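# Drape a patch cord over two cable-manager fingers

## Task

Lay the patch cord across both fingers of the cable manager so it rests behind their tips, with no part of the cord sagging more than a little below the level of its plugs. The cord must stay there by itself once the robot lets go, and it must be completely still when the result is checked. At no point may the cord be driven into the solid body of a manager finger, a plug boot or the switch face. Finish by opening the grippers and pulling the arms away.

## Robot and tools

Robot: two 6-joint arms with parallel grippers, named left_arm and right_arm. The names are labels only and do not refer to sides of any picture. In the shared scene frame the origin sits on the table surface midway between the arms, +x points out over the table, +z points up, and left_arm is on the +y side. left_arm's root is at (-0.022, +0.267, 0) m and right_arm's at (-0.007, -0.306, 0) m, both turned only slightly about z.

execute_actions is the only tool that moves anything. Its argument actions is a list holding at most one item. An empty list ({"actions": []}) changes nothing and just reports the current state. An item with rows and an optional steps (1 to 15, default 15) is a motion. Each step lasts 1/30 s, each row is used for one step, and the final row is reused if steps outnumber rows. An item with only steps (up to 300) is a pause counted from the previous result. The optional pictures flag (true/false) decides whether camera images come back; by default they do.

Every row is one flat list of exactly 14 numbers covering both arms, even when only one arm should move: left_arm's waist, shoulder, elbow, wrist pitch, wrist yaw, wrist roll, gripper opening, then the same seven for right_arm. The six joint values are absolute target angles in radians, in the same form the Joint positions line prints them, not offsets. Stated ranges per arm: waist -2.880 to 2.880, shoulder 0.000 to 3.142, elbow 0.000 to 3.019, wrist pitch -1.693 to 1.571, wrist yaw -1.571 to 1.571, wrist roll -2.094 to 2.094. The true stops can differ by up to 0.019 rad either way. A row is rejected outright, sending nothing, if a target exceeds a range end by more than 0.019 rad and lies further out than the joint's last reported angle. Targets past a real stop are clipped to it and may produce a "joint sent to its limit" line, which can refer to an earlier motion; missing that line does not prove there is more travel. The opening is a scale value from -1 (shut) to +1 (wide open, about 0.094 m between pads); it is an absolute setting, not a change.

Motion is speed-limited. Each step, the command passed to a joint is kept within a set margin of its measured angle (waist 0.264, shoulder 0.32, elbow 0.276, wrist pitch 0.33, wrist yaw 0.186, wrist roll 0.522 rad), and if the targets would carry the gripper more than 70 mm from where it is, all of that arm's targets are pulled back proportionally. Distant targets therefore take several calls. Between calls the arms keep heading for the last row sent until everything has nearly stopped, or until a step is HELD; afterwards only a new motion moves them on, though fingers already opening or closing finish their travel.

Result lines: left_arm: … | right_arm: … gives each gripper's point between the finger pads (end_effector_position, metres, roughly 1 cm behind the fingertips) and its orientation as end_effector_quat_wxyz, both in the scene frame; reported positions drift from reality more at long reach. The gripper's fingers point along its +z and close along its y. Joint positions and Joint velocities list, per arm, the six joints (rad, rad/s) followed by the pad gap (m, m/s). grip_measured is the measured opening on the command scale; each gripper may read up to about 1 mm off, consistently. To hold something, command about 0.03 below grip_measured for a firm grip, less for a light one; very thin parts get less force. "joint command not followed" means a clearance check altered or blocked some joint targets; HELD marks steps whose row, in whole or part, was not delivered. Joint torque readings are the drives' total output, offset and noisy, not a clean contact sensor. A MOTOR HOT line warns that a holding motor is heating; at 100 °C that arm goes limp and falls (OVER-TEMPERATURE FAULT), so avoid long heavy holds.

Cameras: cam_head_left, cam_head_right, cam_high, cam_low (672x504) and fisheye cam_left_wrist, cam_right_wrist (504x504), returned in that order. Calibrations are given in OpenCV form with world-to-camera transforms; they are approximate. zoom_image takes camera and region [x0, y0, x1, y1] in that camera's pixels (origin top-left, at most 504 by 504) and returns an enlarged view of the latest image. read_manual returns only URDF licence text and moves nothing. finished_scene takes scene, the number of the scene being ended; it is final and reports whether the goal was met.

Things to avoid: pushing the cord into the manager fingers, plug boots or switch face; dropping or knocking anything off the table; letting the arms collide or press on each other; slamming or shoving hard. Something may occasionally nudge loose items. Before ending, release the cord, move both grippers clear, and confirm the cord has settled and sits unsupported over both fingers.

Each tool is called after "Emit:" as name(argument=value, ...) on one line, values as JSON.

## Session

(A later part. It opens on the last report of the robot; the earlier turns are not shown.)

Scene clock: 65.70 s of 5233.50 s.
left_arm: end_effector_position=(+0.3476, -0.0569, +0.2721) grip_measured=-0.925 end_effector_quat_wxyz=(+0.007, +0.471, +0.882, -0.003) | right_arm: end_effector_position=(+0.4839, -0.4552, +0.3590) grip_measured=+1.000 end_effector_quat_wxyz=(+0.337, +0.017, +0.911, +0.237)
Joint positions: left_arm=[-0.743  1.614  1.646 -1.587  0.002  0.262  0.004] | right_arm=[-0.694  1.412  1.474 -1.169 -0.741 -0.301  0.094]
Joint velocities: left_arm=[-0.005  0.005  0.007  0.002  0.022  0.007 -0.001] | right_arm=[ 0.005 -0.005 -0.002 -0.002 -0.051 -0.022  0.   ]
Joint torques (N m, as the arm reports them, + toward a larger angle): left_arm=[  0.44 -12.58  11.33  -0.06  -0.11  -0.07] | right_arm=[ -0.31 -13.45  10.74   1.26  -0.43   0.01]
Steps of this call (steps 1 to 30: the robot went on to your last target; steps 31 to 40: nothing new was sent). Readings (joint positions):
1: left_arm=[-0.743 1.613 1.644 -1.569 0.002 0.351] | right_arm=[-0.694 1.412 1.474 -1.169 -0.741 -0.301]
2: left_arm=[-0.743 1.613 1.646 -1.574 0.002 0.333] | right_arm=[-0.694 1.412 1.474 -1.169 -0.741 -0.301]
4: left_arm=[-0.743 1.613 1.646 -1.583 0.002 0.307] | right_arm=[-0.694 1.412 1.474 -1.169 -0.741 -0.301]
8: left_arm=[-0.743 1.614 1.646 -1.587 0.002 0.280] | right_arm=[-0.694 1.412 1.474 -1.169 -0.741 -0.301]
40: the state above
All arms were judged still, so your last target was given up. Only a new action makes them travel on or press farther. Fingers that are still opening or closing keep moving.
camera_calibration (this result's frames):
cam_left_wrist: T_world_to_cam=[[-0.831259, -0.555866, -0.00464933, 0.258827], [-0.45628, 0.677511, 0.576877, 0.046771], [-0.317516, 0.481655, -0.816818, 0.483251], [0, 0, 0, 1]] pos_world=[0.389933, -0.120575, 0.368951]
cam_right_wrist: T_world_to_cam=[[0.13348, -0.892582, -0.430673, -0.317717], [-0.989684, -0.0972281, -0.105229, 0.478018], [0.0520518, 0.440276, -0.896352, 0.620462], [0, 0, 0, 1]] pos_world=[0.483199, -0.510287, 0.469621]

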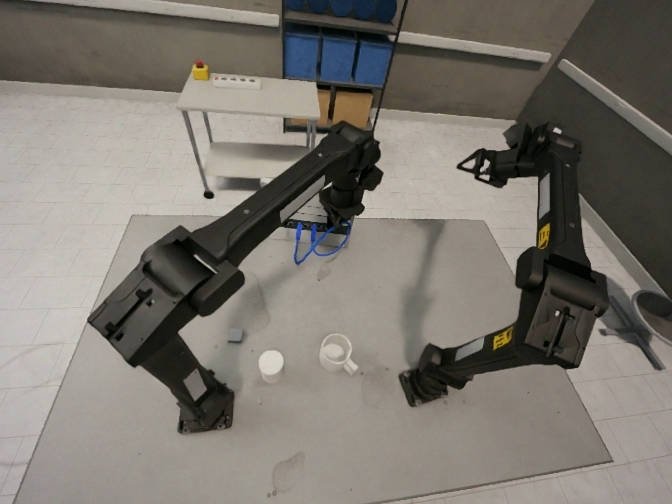

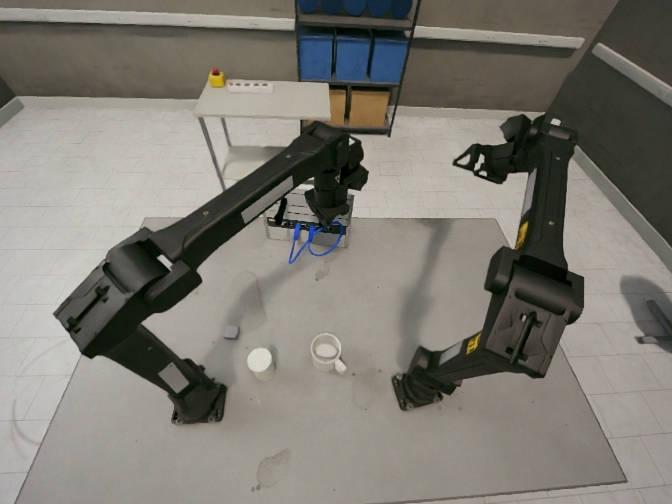

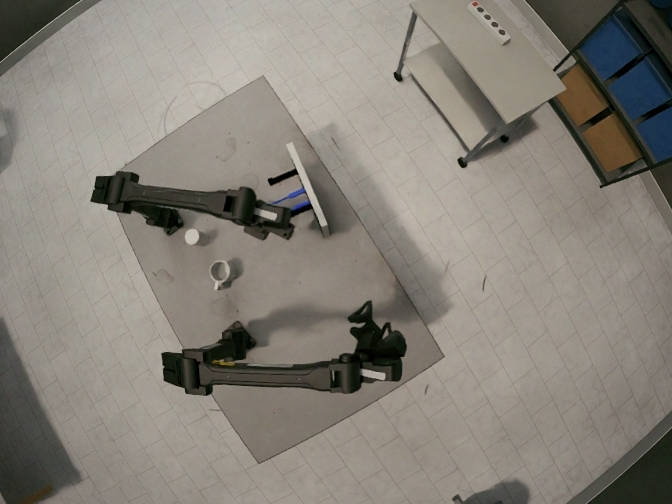

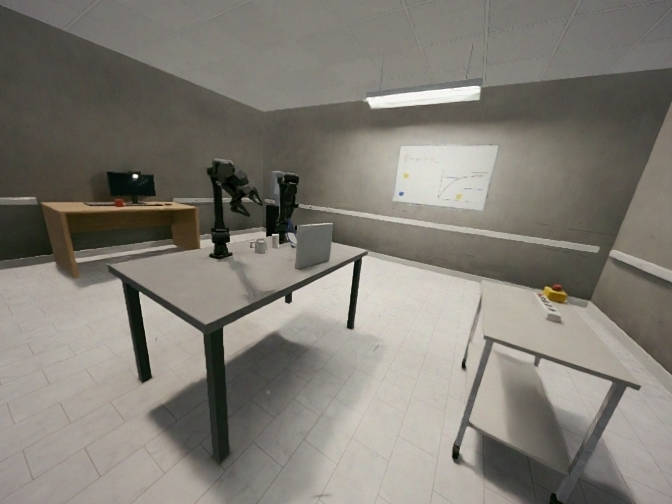

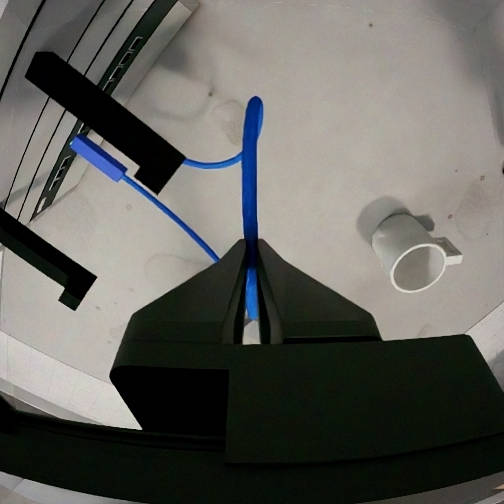

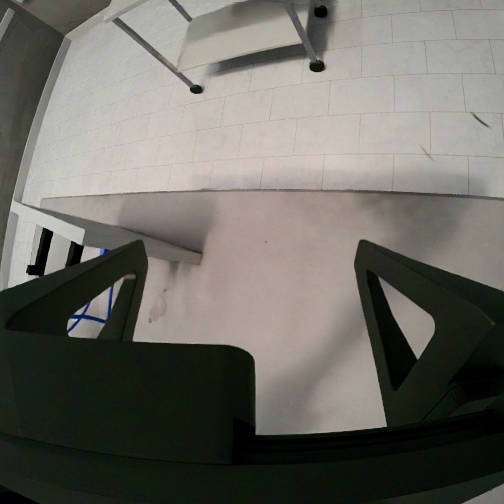

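Emit:
execute_actions(actions=[{"rows":[[-0.68,1.71,1.77,-1.62,0,0.31,-0.95,-0.7,1.4,1.474,-1.169,-0.742,-0.301,1]],"steps":12}], pictures=false)

Emit:
execute_actions(actions=[{"rows":[[-0.642,1.775,1.855,-1.64,0,0.35,-0.95,-0.7,1.4,1.474,-1.169,-0.742,-0.301,1]],"steps":15}], pictures=false)

Emit:
execute_actions(actions=[{"rows":[[-0.568,1.72,1.775,-1.60,0,0.42,-0.95,-0.7,1.4,1.474,-1.169,-0.742,-0.301,1]],"steps":15}], pictures=false)

Emit:
execute_actions(actions=[{"steps":25}])

Emit:
zoom_image(camera="cam_head_right", region=[200, 140, 440, 340])

Scene clock: 81.50 s of 5233.50 s.
left_arm: end_effector_position=(+0.3894, -0.0506, +0.2577) grip_measured=-0.925 end_effector_quat_wxyz=(-0.009, +0.458, +0.889, +0.001) | right_arm: end_effector_position=(+0.4839, -0.4552, +0.3590) grip_measured=+1.000 end_effector_quat_wxyz=(+0.337, +0.017, +0.911, +0.237)
Joint positions: left_arm=[-0.681  1.711  1.731 -1.608  0.002  0.295  0.004] | right_arm=[-0.694  1.412  1.474 -1.169 -0.741 -0.301  0.094]
Joint velocities: left_arm=[-0.005 -0.005 -0.017 -0.002 -0.007 -0.022  0.   ] | right_arm=[ 0.005 -0.015  0.002 -0.002  0.037  0.007  0.   ]
Joint torques (N m, as the arm reports them, + toward a larger angle): left_arm=[ -0.62 -15.12  12.06  -0.06  -0.11   0.08] | right_arm=[  0.27 -13.87  10.8    1.45  -0.43   0.02]
Steps of this call (steps 1 to 350: nothing new was sent; then 3.73 s passed at rest; steps 351 to 362: all 12 steps of this action). Readings (joint positions):
351: left_arm=[-0.740 1.623 1.657 -1.596 0.002 0.268] | right_arm=[-0.694 1.412 1.474 -1.169 -0.741 -0.301]
352: left_arm=[-0.735 1.638 1.681 -1.606 0.002 0.275] | right_arm=[-0.694 1.412 1.474 -1.169 -0.741 -0.301]
354: left_arm=[-0.717 1.671 1.723 -1.608 0.002 0.284] | right_arm=[-0.694 1.412 1.474 -1.169 -0.741 -0.301]
358: left_arm=[-0.686 1.704 1.731 -1.608 0.002 0.292] | right_arm=[-0.694 1.412 1.474 -1.169 -0.741 -0.301]
362: the state above

Scene clock: 82.00 s of 5233.50 s.
left_arm: end_effector_position=(+0.4159, -0.0499, +0.2619) grip_measured=-0.925 end_effector_quat_wxyz=(-0.004, +0.463, +0.886, -0.000) | right_arm: end_effector_position=(+0.4839, -0.4552, +0.3590) grip_measured=+1.000 end_effector_quat_wxyz=(+0.337, +0.017, +0.911, +0.237)
Joint positions: left_arm=[-0.65   1.763  1.812 -1.627  0.002  0.337  0.004] | right_arm=[-0.694  1.412  1.474 -1.169 -0.741 -0.301  0.094]
Joint velocities: left_arm=[ 0.005 -0.005  0.002 -0.002  0.007 -0.037  0.   ] | right_arm=[-0.005 -0.005  0.007  0.002 -0.051  0.007  0.   ]
Joint torques (N m, as the arm reports them, + toward a larger angle): left_arm=[  1.01 -15.29  12.42  -0.14  -0.12   0.08] | right_arm=[ -0.66 -13.22  10.91   1.56  -0.44   0.03]
Steps of this call (steps 1 to 15: all 15 steps of this action). Readings (joint positions):
1: left_arm=[-0.680 1.716 1.743 -1.616 0.002 0.303] | right_arm=[-0.694 1.412 1.474 -1.169 -0.741 -0.301]
2: left_arm=[-0.677 1.727 1.765 -1.625 0.002 0.310] | right_arm=[-0.694 1.412 1.474 -1.169 -0.741 -0.301]
4: left_arm=[-0.669 1.748 1.802 -1.626 0.002 0.321] | right_arm=[-0.694 1.412 1.474 -1.169 -0.741 -0.301]
8: left_arm=[-0.653 1.761 1.812 -1.627 0.002 0.331] | right_arm=[-0.694 1.412 1.474 -1.169 -0.741 -0.301]
15: the state above

Scene clock: 82.50 s of 5233.50 s.
left_arm: end_effector_position=(+0.4339, -0.0049, +0.2686) grip_measured=-0.925 end_effector_quat_wxyz=(+0.004, +0.454, +0.891, -0.001) | right_arm: end_effector_position=(+0.4839, -0.4552, +0.3590) grip_measured=+1.000 end_effector_quat_wxyz=(+0.337, +0.017, +0.911, +0.237)
Joint positions: left_arm=[-0.561  1.726  1.779 -1.616  0.001  0.406  0.004] | right_arm=[-0.694  1.412  1.474 -1.169 -0.741 -0.301  0.094]
Joint velocities: left_arm=[-0.005 -0.005 -0.017 -0.002 -0.037 -0.007  0.   ] | right_arm=[-0.024 -0.015 -0.002 -0.012 -0.037 -0.037  0.   ]
Joint torques (N m, as the arm reports them, + toward a larger angle): left_arm=[ -0.68 -15.25   8.52   1.04  -0.12   0.06] | right_arm=[  0.33 -12.48  10.92   1.5   -0.48   0.02]
Steps of this call (steps 1 to 15: all 15 steps of this action). Readings (joint positions):
1: left_arm=[-0.646 1.760 1.806 -1.622 0.002 0.349] | right_arm=[-0.694 1.412 1.474 -1.169 -0.741 -0.301]
2: left_arm=[-0.640 1.754 1.795 -1.617 0.002 0.361] | right_arm=[-0.694 1.412 1.474 -1.169 -0.741 -0.301]
4: left_arm=[-0.617 1.744 1.781 -1.617 0.002 0.379] | right_arm=[-0.694 1.412 1.474 -1.169 -0.741 -0.301]
8: left_arm=[-0.571 1.731 1.779 -1.616 0.002 0.396] | right_arm=[-0.694 1.412 1.474 -1.169 -0.741 -0.301]
15: the state above

Scene clock: 83.33 s of 5233.50 s.
left_arm: end_effector_position=(+0.4339, -0.0049, +0.2686) grip_measured=-0.925 end_effector_quat_wxyz=(+0.004, +0.455, +0.890, -0.001) | right_arm: end_effector_position=(+0.4839, -0.4552, +0.3590) grip_measured=+1.000 end_effector_quat_wxyz=(+0.337, +0.017, +0.911, +0.237)
Joint positions: left_arm=[-0.561  1.726  1.779 -1.616  0.001  0.408  0.004] | right_arm=[-0.694  1.412  1.474 -1.169 -0.741 -0.301  0.094]
Joint velocities: left_arm=[-0.005  0.005 -0.002 -0.002 -0.022 -0.095 -0.001] | right_arm=[-0.005 -0.005 -0.007 -0.017  0.022  0.022  0.   ]
Joint torques (N m, as the arm reports them, + toward a larger angle): left_arm=[ -0.81 -15.61   8.69   1.    -0.07   0.11] | right_arm=[  0.53 -13.41  10.82   1.19  -0.46  -0.01]
Steps of this call (steps 1 to 15: the robot went on to your last target; steps 16 to 25: nothing new was sent). Readings (joint positions):
1: left_arm=[-0.561 1.726 1.779 -1.616 0.001 0.406] | right_arm=[-0.694 1.412 1.474 -1.169 -0.741 -0.301]
2: left_arm=[-0.561 1.726 1.779 -1.616 0.001 0.406] | right_arm=[-0.694 1.412 1.474 -1.169 -0.741 -0.301]
4: left_arm=[-0.561 1.726 1.779 -1.616 0.001 0.407] | right_arm=[-0.694 1.412 1.474 -1.169 -0.741 -0.301]
8: left_arm=[-0.561 1.726 1.779 -1.616 0.001 0.408] | right_arm=[-0.694 1.412 1.474 -1.169 -0.741 -0.301]
25: the state above
All arms were judged still, so your last target was given up. Only a new action makes them travel on or press farther. Fingers that are still opening or closing keep moving.
camera_calibration (this result's frames):
cam_left_wrist: T_world_to_cam=[[-0.811254, -0.584677, -0.00440883, 0.350543], [-0.477325, 0.657908, 0.582511, 0.0604355], [-0.33768, 0.474669, -0.812811, 0.490405], [0, 0, 0, 1]] pos_world=[0.478827, -0.0675869, 0.364948]
cam_right_wrist: T_world_to_cam=[[0.13348, -0.892582, -0.430673, -0.317717], [-0.989684, -0.0972281, -0.105229, 0.478018], [0.0520518, 0.440276, -0.896352, 0.620462], [0, 0, 0, 1]] pos_world=[0.483199, -0.510287, 0.469621]

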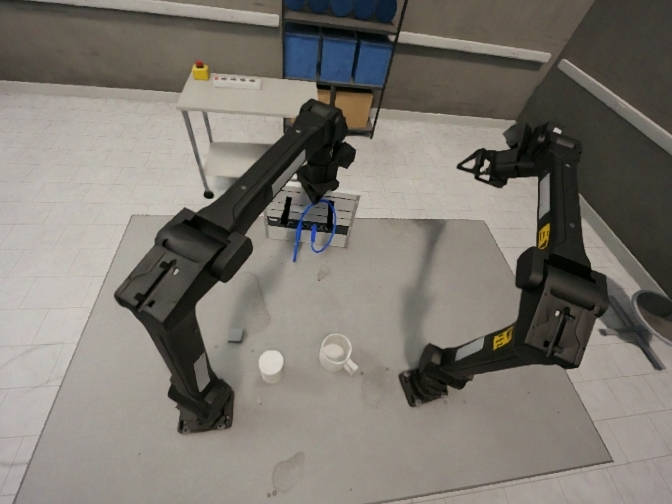

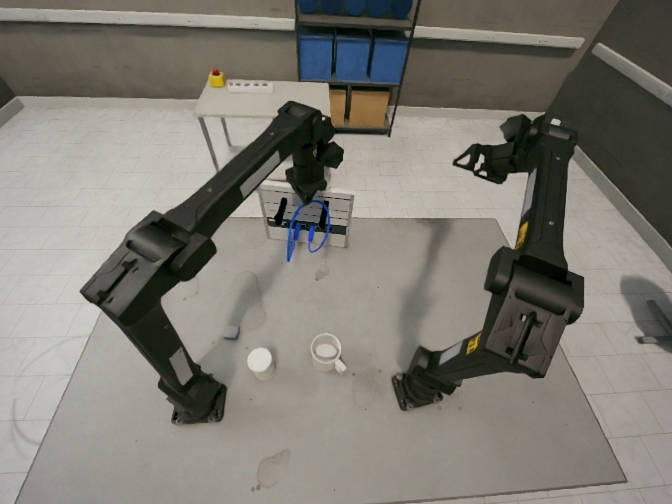

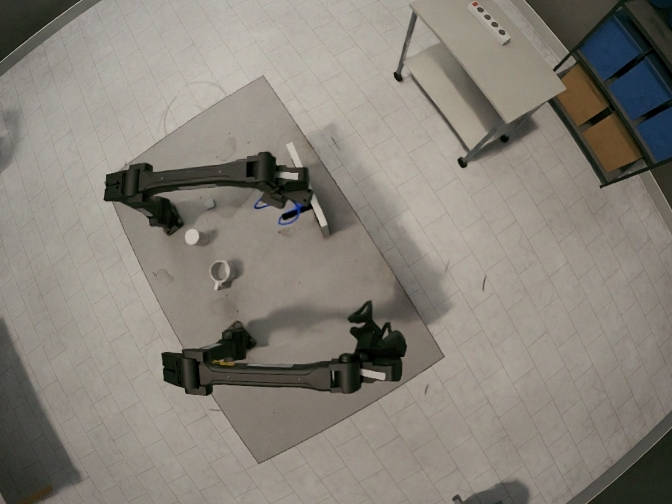

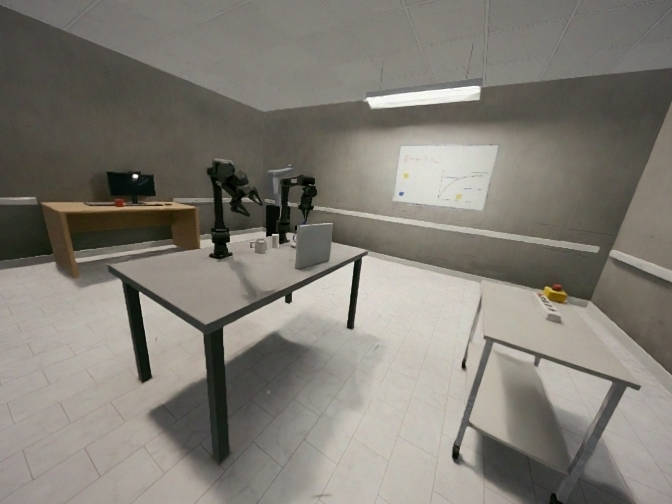

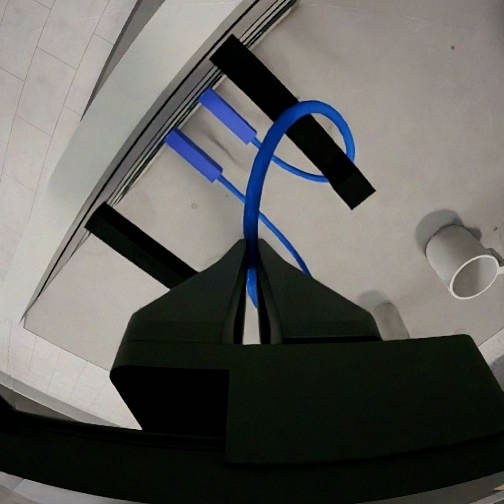

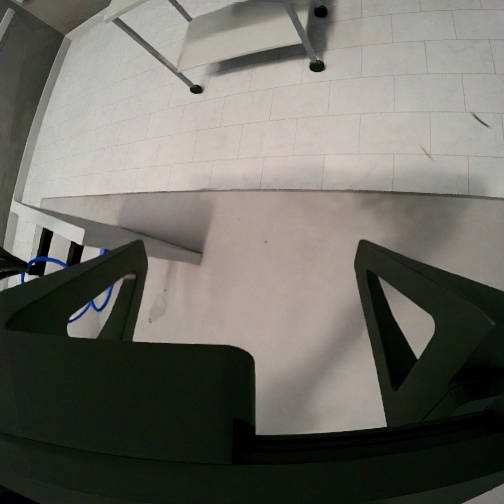

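Region (200, 140, 440, 340) of cam_head_right's 672x504 image, scaled by 2.100, with more detail than that image has.

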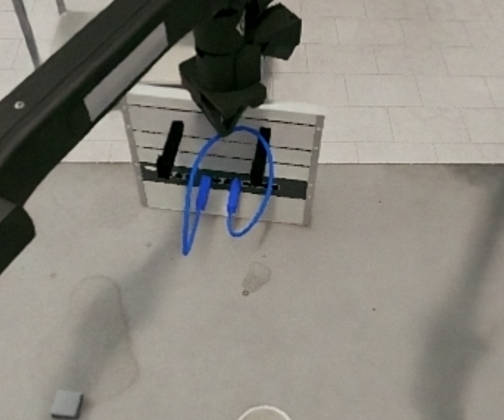

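Emit:
execute_actions(actions=[{"rows":[[-0.59,1.645,1.675,-1.575,0,0.2,-0.95,-0.7,1.4,1.474,-1.169,-0.742,-0.301,1]],"steps":15}], pictures=false)

Emit:
execute_actions(actions=[{"rows":[[-0.515,1.60,1.62,-1.57,0,0.285,-0.95,-0.7,1.4,1.474,-1.169,-0.742,-0.301,1]],"steps":15}], pictures=false)

Emit:
execute_actions(actions=[{"steps":25}])

Emit:
zoom_image(camera="cam_head_right", region=[200, 140, 440, 340])

Scene clock: 98.53 s of 5233.50 s.
left_arm: end_effector_position=(+0.4044, +0.0015, +0.2683) grip_measured=-0.925 end_effector_quat_wxyz=(+0.005, +0.378, +0.926, -0.002) | right_arm: end_effector_position=(+0.4839, -0.4552, +0.3590) grip_measured=+1.000 end_effector_quat_wxyz=(+0.337, +0.017, +0.911, +0.237)
Joint positions: left_arm=[-0.58   1.646  1.675 -1.59   0.001  0.219  0.004] | right_arm=[-0.694  1.412  1.474 -1.169 -0.741 -0.301  0.094]
Joint velocities: left_arm=[-0.005  0.005  0.012 -0.002 -0.051 -0.081 -0.001] | right_arm=[-0.005 -0.005 -0.012 -0.012 -0.066 -0.007  0.   ]
Joint torques (N m, as the arm reports them, + toward a larger angle): left_arm=[ -1.5  -13.93   8.78   0.96  -0.09  -0.08] | right_arm=[  0.03 -13.3   10.79   1.53  -0.44   0.02]
Steps of this call (steps 1 to 441: nothing new was sent; steps 442 to 456: all 15 steps of this action). Readings (joint positions):
442: left_arm=[-0.563 1.717 1.762 -1.603 0.001 0.375] | right_arm=[-0.694 1.412 1.474 -1.169 -0.741 -0.301]
443: left_arm=[-0.564 1.700 1.729 -1.592 0.001 0.342] | right_arm=[-0.694 1.412 1.474 -1.169 -0.741 -0.301]
445: left_arm=[-0.569 1.673 1.684 -1.591 0.001 0.295] | right_arm=[-0.694 1.412 1.474 -1.169 -0.741 -0.301]
449: left_arm=[-0.579 1.652 1.675 -1.590 0.001 0.246] | right_arm=[-0.694 1.412 1.474 -1.169 -0.741 -0.301]
456: the state above

Scene clock: 99.03 s of 5233.50 s.
left_arm: end_effector_position=(+0.4070, +0.0369, +0.2671) grip_measured=-0.925 end_effector_quat_wxyz=(+0.003, +0.373, +0.928, -0.001) | right_arm: end_effector_position=(+0.4839, -0.4552, +0.3590) grip_measured=+1.000 end_effector_quat_wxyz=(+0.337, +0.017, +0.911, +0.237)
Joint positions: left_arm=[-0.516  1.607  1.624 -1.582  0.002  0.272  0.004] | right_arm=[-0.694  1.412  1.474 -1.169 -0.741 -0.301  0.094]
Joint velocities: left_arm=[-0.005 -0.015 -0.002  0.007 -0.022  0.051  0.001] | right_arm=[ 0.015  0.005 -0.012 -0.002 -0.007  0.037  0.   ]
Joint torques (N m, as the arm reports them, + toward a larger angle): left_arm=[  0.03 -13.73   8.61   0.71  -0.09   0.1 ] | right_arm=[  0.47 -13.52  10.72   1.3   -0.48   0.01]
Steps of this call (steps 1 to 15: all 15 steps of this action). Readings (joint positions):
1: left_arm=[-0.577 1.642 1.668 -1.585 0.002 0.228] | right_arm=[-0.694 1.412 1.474 -1.169 -0.741 -0.301]
2: left_arm=[-0.572 1.633 1.652 -1.582 0.002 0.238] | right_arm=[-0.694 1.412 1.474 -1.169 -0.741 -0.301]
4: left_arm=[-0.553 1.619 1.628 -1.582 0.002 0.251] | right_arm=[-0.694 1.412 1.474 -1.169 -0.741 -0.301]
8: left_arm=[-0.519 1.608 1.624 -1.582 0.002 0.264] | right_arm=[-0.694 1.412 1.474 -1.169 -0.741 -0.301]
15: the state above

Scene clock: 99.87 s of 5233.50 s.
left_arm: end_effector_position=(+0.4070, +0.0369, +0.2671) grip_measured=-0.925 end_effector_quat_wxyz=(+0.003, +0.373, +0.928, -0.001) | right_arm: end_effector_position=(+0.4839, -0.4552, +0.3590) grip_measured=+1.000 end_effector_quat_wxyz=(+0.337, +0.017, +0.911, +0.237)
Joint positions: left_arm=[-0.516  1.607  1.624 -1.582  0.002  0.274  0.004] | right_arm=[-0.694  1.412  1.474 -1.169 -0.741 -0.301  0.094]
Joint velocities: left_arm=[-0.005  0.005 -0.007 -0.007 -0.066 -0.007 -0.   ] | right_arm=[-0.015 -0.005 -0.022 -0.017  0.051  0.007  0.   ]
Joint torques (N m, as the arm reports them, + toward a larger angle): left_arm=[ -0.13 -13.36   8.82   0.78  -0.09   0.1 ] | right_arm=[  0.49 -13.44  10.76   1.47  -0.45   0.01]
Steps of this call (steps 1 to 15: the robot went on to your last target; steps 16 to 25: nothing new was sent). Readings (joint positions):
1: left_arm=[-0.516 1.607 1.624 -1.582 0.002 0.273] | right_arm=[-0.694 1.412 1.474 -1.169 -0.741 -0.301]
2: left_arm=[-0.516 1.607 1.624 -1.582 0.002 0.273] | right_arm=[-0.694 1.412 1.474 -1.169 -0.741 -0.301]
4: left_arm=[-0.516 1.607 1.624 -1.582 0.002 0.273] | right_arm=[-0.694 1.412 1.474 -1.169 -0.741 -0.301]
8: left_arm=[-0.516 1.607 1.624 -1.582 0.002 0.274] | right_arm=[-0.694 1.412 1.474 -1.169 -0.741 -0.301]
25: the state above
All arms were judged still, so your last target was given up. Only a new action makes them travel on or press farther. Fingers that are still opening or closing keep moving.
camera_calibration (this result's frames):
cam_left_wrist: T_world_to_cam=[[-0.693445, -0.720505, -0.00244826, 0.309742], [-0.585979, 0.561988, 0.58378, 0.0683425], [-0.41924, 0.406254, -0.811908, 0.495726], [0, 0, 0, 1]] pos_world=[0.462664, -0.0166276, 0.363345]
cam_right_wrist: T_world_to_cam=[[0.13348, -0.892582, -0.430673, -0.317717], [-0.989684, -0.0972281, -0.105229, 0.478018], [0.0520518, 0.440276, -0.896352, 0.620462], [0, 0, 0, 1]] pos_world=[0.483199, -0.510287, 0.469621]

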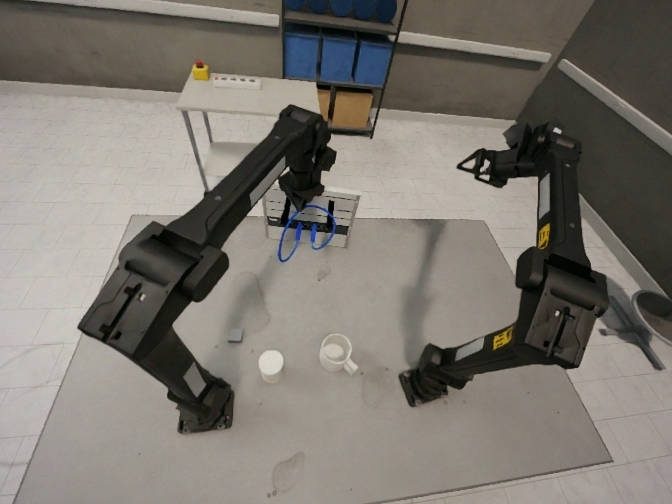

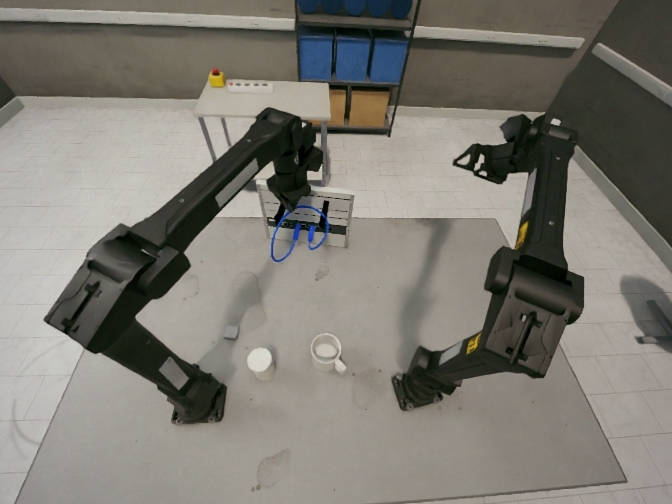

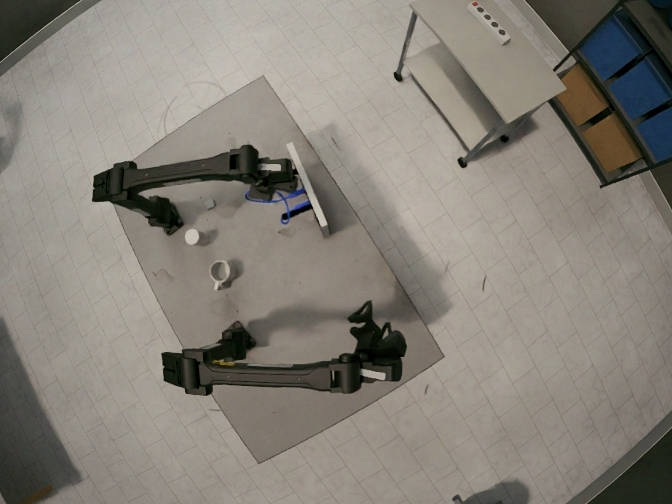

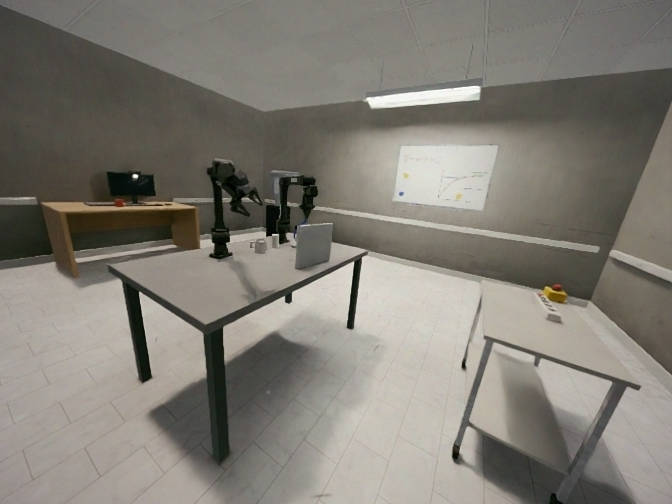

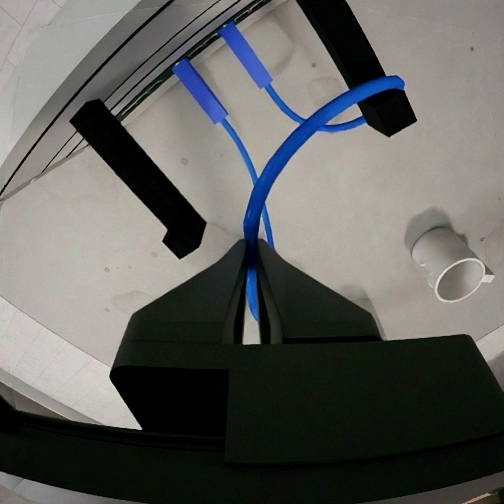

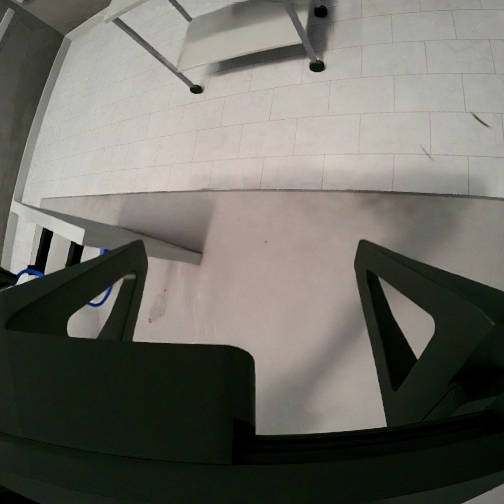

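Region (200, 140, 440, 340) of cam_head_right's 672x504 image, scaled by 2.100, with more detail than that image has.

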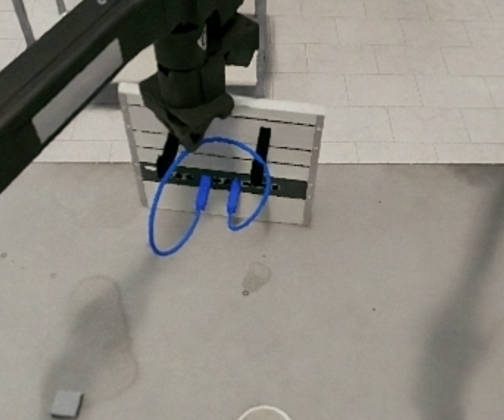

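Emit:
execute_actions(actions=[{"rows":[[-0.515,1.60,1.62,-1.57,0,1.2,-0.95,-0.7,1.4,1.474,-1.169,-0.742,-0.301,1]],"steps":15}], pictures=false)

Emit:
execute_actions(actions=[{"rows":[[-0.49,1.69,1.76,-1.61,0,1.22,-0.95,-0.7,1.4,1.474,-1.169,-0.742,-0.301,1]],"steps":12}], pictures=false)

Emit:
execute_actions(actions=[{"rows":[[-0.468,1.77,1.858,-1.64,0,1.25,-0.95,-0.7,1.4,1.474,-1.169,-0.742,-0.301,1]],"steps":15}], pictures=false)

Emit:
execute_actions(actions=[{"steps":25}])

Emit:
zoom_image(camera="cam_head_right", region=[200, 140, 440, 340])

Scene clock: 114.63 s of 5233.50 s.
left_arm: end_effector_position=(+0.4070, +0.0370, +0.2671) grip_measured=-0.925 end_effector_quat_wxyz=(+0.003, +0.729, +0.685, +0.000) | right_arm: end_effector_position=(+0.4839, -0.4552, +0.3590) grip_measured=+1.000 end_effector_quat_wxyz=(+0.337, +0.017, +0.911, +0.237)
Joint positions: left_arm=[-0.516  1.607  1.624 -1.582  0.001  1.142  0.004] | right_arm=[-0.694  1.412  1.474 -1.169 -0.741 -0.301  0.094]
Joint velocities: left_arm=[-0.015 -0.005 -0.002 -0.002  0.022  0.344  0.   ] | right_arm=[ 0.005  0.005  0.017  0.007  0.007 -0.037  0.   ]
Joint torques (N m, as the arm reports them, + toward a larger angle): left_arm=[  0.29 -13.67   8.69   0.79  -0.06   0.14] | right_arm=[ -0.13 -13.21  10.87   1.46  -0.49   0.01]
Steps of this call (steps 1 to 428: nothing new was sent; steps 429 to 443: all 15 steps of this action). Readings (joint positions):
429: left_arm=[-0.516 1.607 1.624 -1.582 0.001 0.360] | right_arm=[-0.694 1.412 1.474 -1.169 -0.741 -0.301]
430: left_arm=[-0.516 1.607 1.624 -1.582 0.001 0.460] | right_arm=[-0.694 1.412 1.474 -1.169 -0.741 -0.301]
432: left_arm=[-0.516 1.607 1.624 -1.582 0.001 0.659] | right_arm=[-0.694 1.412 1.474 -1.169 -0.741 -0.301]
436: left_arm=[-0.516 1.607 1.624 -1.582 0.001 0.969] | right_arm=[-0.694 1.412 1.474 -1.169 -0.741 -0.301]
443: the state above

Scene clock: 115.03 s of 5233.50 s.
left_arm: end_effector_position=(+0.4358, +0.0294, +0.2666) grip_measured=-0.925 end_effector_quat_wxyz=(+0.003, +0.745, +0.667, +0.001) | right_arm: end_effector_position=(+0.4839, -0.4552, +0.3590) grip_measured=+1.000 end_effector_quat_wxyz=(+0.337, +0.017, +0.911, +0.237)
Joint positions: left_arm=[-0.502  1.685  1.72  -1.599  0.001  1.203  0.004] | right_arm=[-0.694  1.412  1.474 -1.169 -0.741 -0.301  0.094]
Joint velocities: left_arm=[ 0.005 -0.015 -0.017 -0.002 -0.081  0.066  0.   ] | right_arm=[-0.005  0.005 -0.042 -0.017 -0.037  0.007  0.   ]
Joint torques (N m, as the arm reports them, + toward a larger angle): left_arm=[  0.94 -13.83  12.23   0.04  -0.04   0.14] | right_arm=[ -0.07 -12.77  10.84   1.35  -0.44  -0.01]
Steps of this call (steps 1 to 12: all 12 steps of this action). Readings (joint positions):
1: left_arm=[-0.515 1.614 1.636 -1.590 0.001 1.156] | right_arm=[-0.694 1.412 1.474 -1.169 -0.741 -0.301]
2: left_arm=[-0.514 1.629 1.662 -1.598 0.001 1.166] | right_arm=[-0.694 1.412 1.474 -1.169 -0.741 -0.301]
4: left_arm=[-0.510 1.658 1.708 -1.599 0.001 1.181] | right_arm=[-0.694 1.412 1.474 -1.169 -0.741 -0.301]
8: left_arm=[-0.503 1.681 1.720 -1.599 0.001 1.197] | right_arm=[-0.694 1.412 1.474 -1.169 -0.741 -0.301]
12: the state above

Scene clock: 115.53 s of 5233.50 s.
left_arm: end_effector_position=(+0.4650, +0.0292, +0.2637) grip_measured=-0.925 end_effector_quat_wxyz=(-0.001, +0.748, +0.664, -0.001) | right_arm: end_effector_position=(+0.4839, -0.4552, +0.3590) grip_measured=+1.000 end_effector_quat_wxyz=(+0.337, +0.017, +0.911, +0.237)
Joint positions: left_arm=[-0.478  1.764  1.818 -1.627  0.001  1.237  0.004] | right_arm=[-0.694  1.412  1.474 -1.169 -0.741 -0.301  0.094]
Joint velocities: left_arm=[-0.005  0.005  0.002 -0.007 -0.037 -0.007  0.001] | right_arm=[-0.015 -0.005 -0.012  0.012  0.022 -0.037  0.   ]
Joint torques (N m, as the arm reports them, + toward a larger angle): left_arm=[  0.2  -15.17  11.98  -0.26  -0.04   0.06] | right_arm=[  0.04 -12.93  10.82   1.49  -0.48   0.03]
Steps of this call (steps 1 to 15: all 15 steps of this action). Readings (joint positions):
1: left_arm=[-0.501 1.692 1.734 -1.610 0.001 1.210] | right_arm=[-0.694 1.412 1.474 -1.169 -0.741 -0.301]
2: left_arm=[-0.499 1.707 1.762 -1.622 0.001 1.216] | right_arm=[-0.694 1.412 1.474 -1.169 -0.741 -0.301]
4: left_arm=[-0.493 1.736 1.807 -1.625 0.001 1.224] | right_arm=[-0.694 1.412 1.474 -1.169 -0.741 -0.301]
8: left_arm=[-0.480 1.760 1.818 -1.627 0.001 1.232] | right_arm=[-0.694 1.412 1.474 -1.169 -0.741 -0.301]
15: the state above

Scene clock: 116.37 s of 5233.50 s.
left_arm: end_effector_position=(+0.4650, +0.0292, +0.2637) grip_measured=-0.925 end_effector_quat_wxyz=(-0.001, +0.749, +0.663, -0.001) | right_arm: end_effector_position=(+0.4839, -0.4552, +0.3590) grip_measured=+1.000 end_effector_quat_wxyz=(+0.337, +0.017, +0.911, +0.237)
Joint positions: left_arm=[-0.478  1.764  1.818 -1.627  0.001  1.238  0.004] | right_arm=[-0.694  1.412  1.474 -1.169 -0.741 -0.301  0.094]
Joint velocities: left_arm=[-0.005  0.005 -0.012 -0.007  0.037 -0.007 -0.001] | right_arm=[ 0.005 -0.005 -0.002  0.007 -0.007 -0.051  0.   ]
Joint torques (N m, as the arm reports them, + toward a larger angle): left_arm=[  0.65 -14.76  12.23  -0.14  -0.04   0.11] | right_arm=[  0.34 -13.24  10.85   1.45  -0.48  -0.01]
Steps of this call (steps 1 to 15: the robot went on to your last target; steps 16 to 25: nothing new was sent). Readings (joint positions):
1: left_arm=[-0.478 1.764 1.818 -1.627 0.001 1.237] | right_arm=[-0.694 1.412 1.474 -1.169 -0.741 -0.301]
2: left_arm=[-0.478 1.764 1.818 -1.627 0.001 1.237] | right_arm=[-0.694 1.412 1.474 -1.169 -0.741 -0.301]
4: left_arm=[-0.478 1.764 1.818 -1.627 0.001 1.238] | right_arm=[-0.694 1.412 1.474 -1.169 -0.741 -0.301]
8: left_arm=[-0.478 1.764 1.818 -1.627 0.001 1.238] | right_arm=[-0.694 1.412 1.474 -1.169 -0.741 -0.301]
25: the state above
All arms were judged still, so your last target was given up. Only a new action makes them travel on or press farther. Fingers that are still opening or closing keep moving.
camera_calibration (this result's frames):
cam_left_wrist: T_world_to_cam=[[-0.992558, 0.121775, 0.000450257, 0.458151], [0.0987162, 0.802434, 0.588519, -0.217935], [0.0713057, 0.584183, -0.808483, 0.28622], [0, 0, 0, 1]] pos_world=[0.455846, -0.048118, 0.359456]
cam_right_wrist: T_world_to_cam=[[0.13348, -0.892582, -0.430673, -0.317717], [-0.989684, -0.0972281, -0.105229, 0.478018], [0.0520518, 0.440276, -0.896352, 0.620462], [0, 0, 0, 1]] pos_world=[0.483199, -0.510287, 0.469621]

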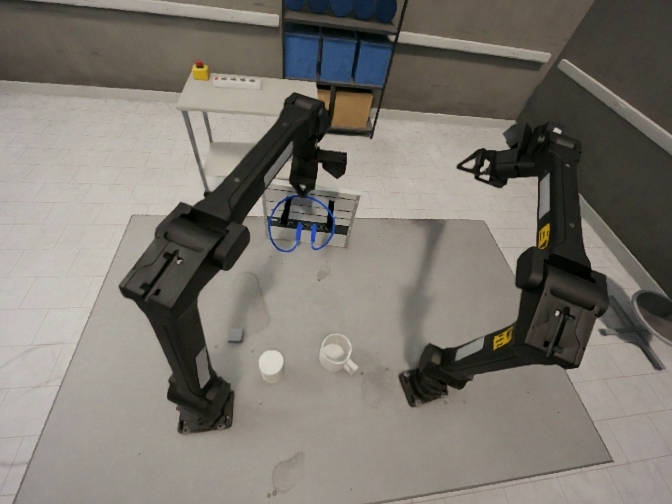

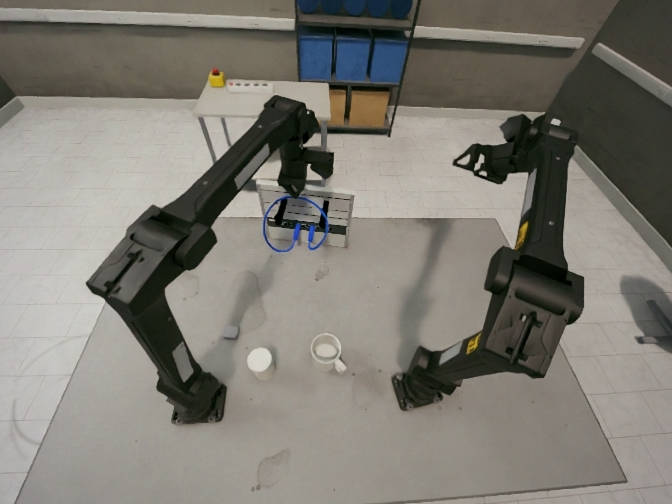

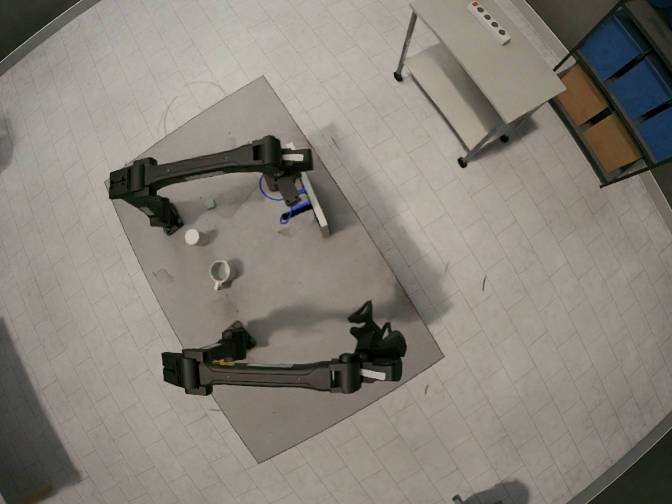

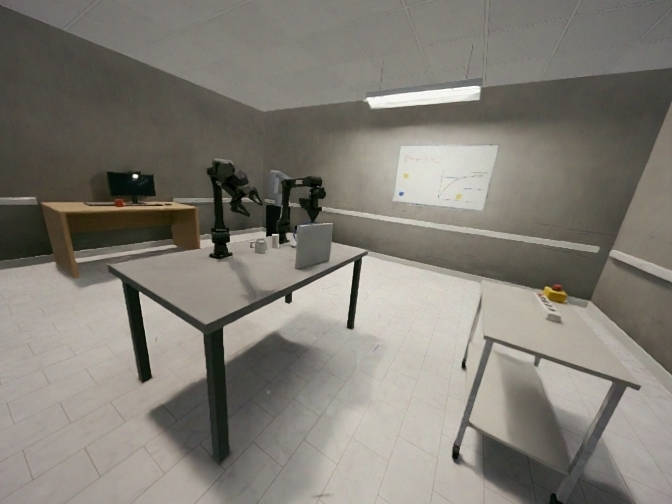

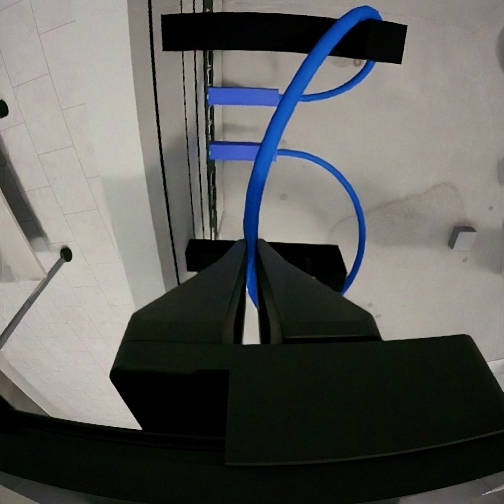

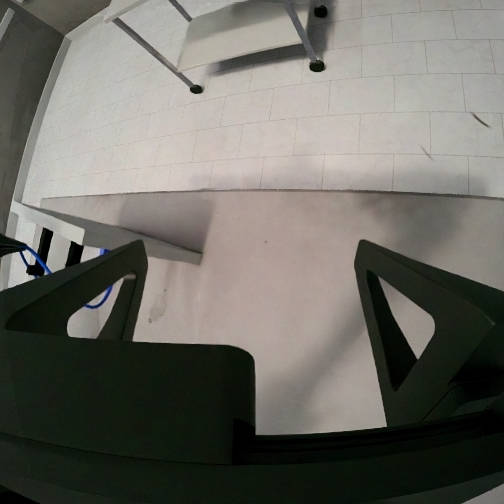

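Region (200, 140, 440, 340) of cam_head_right's 672x504 image, scaled by 2.100, with more detail than that image has.

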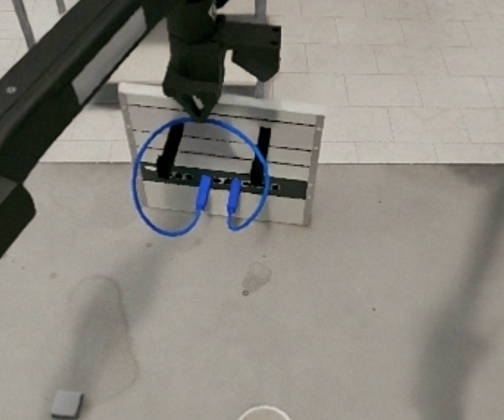

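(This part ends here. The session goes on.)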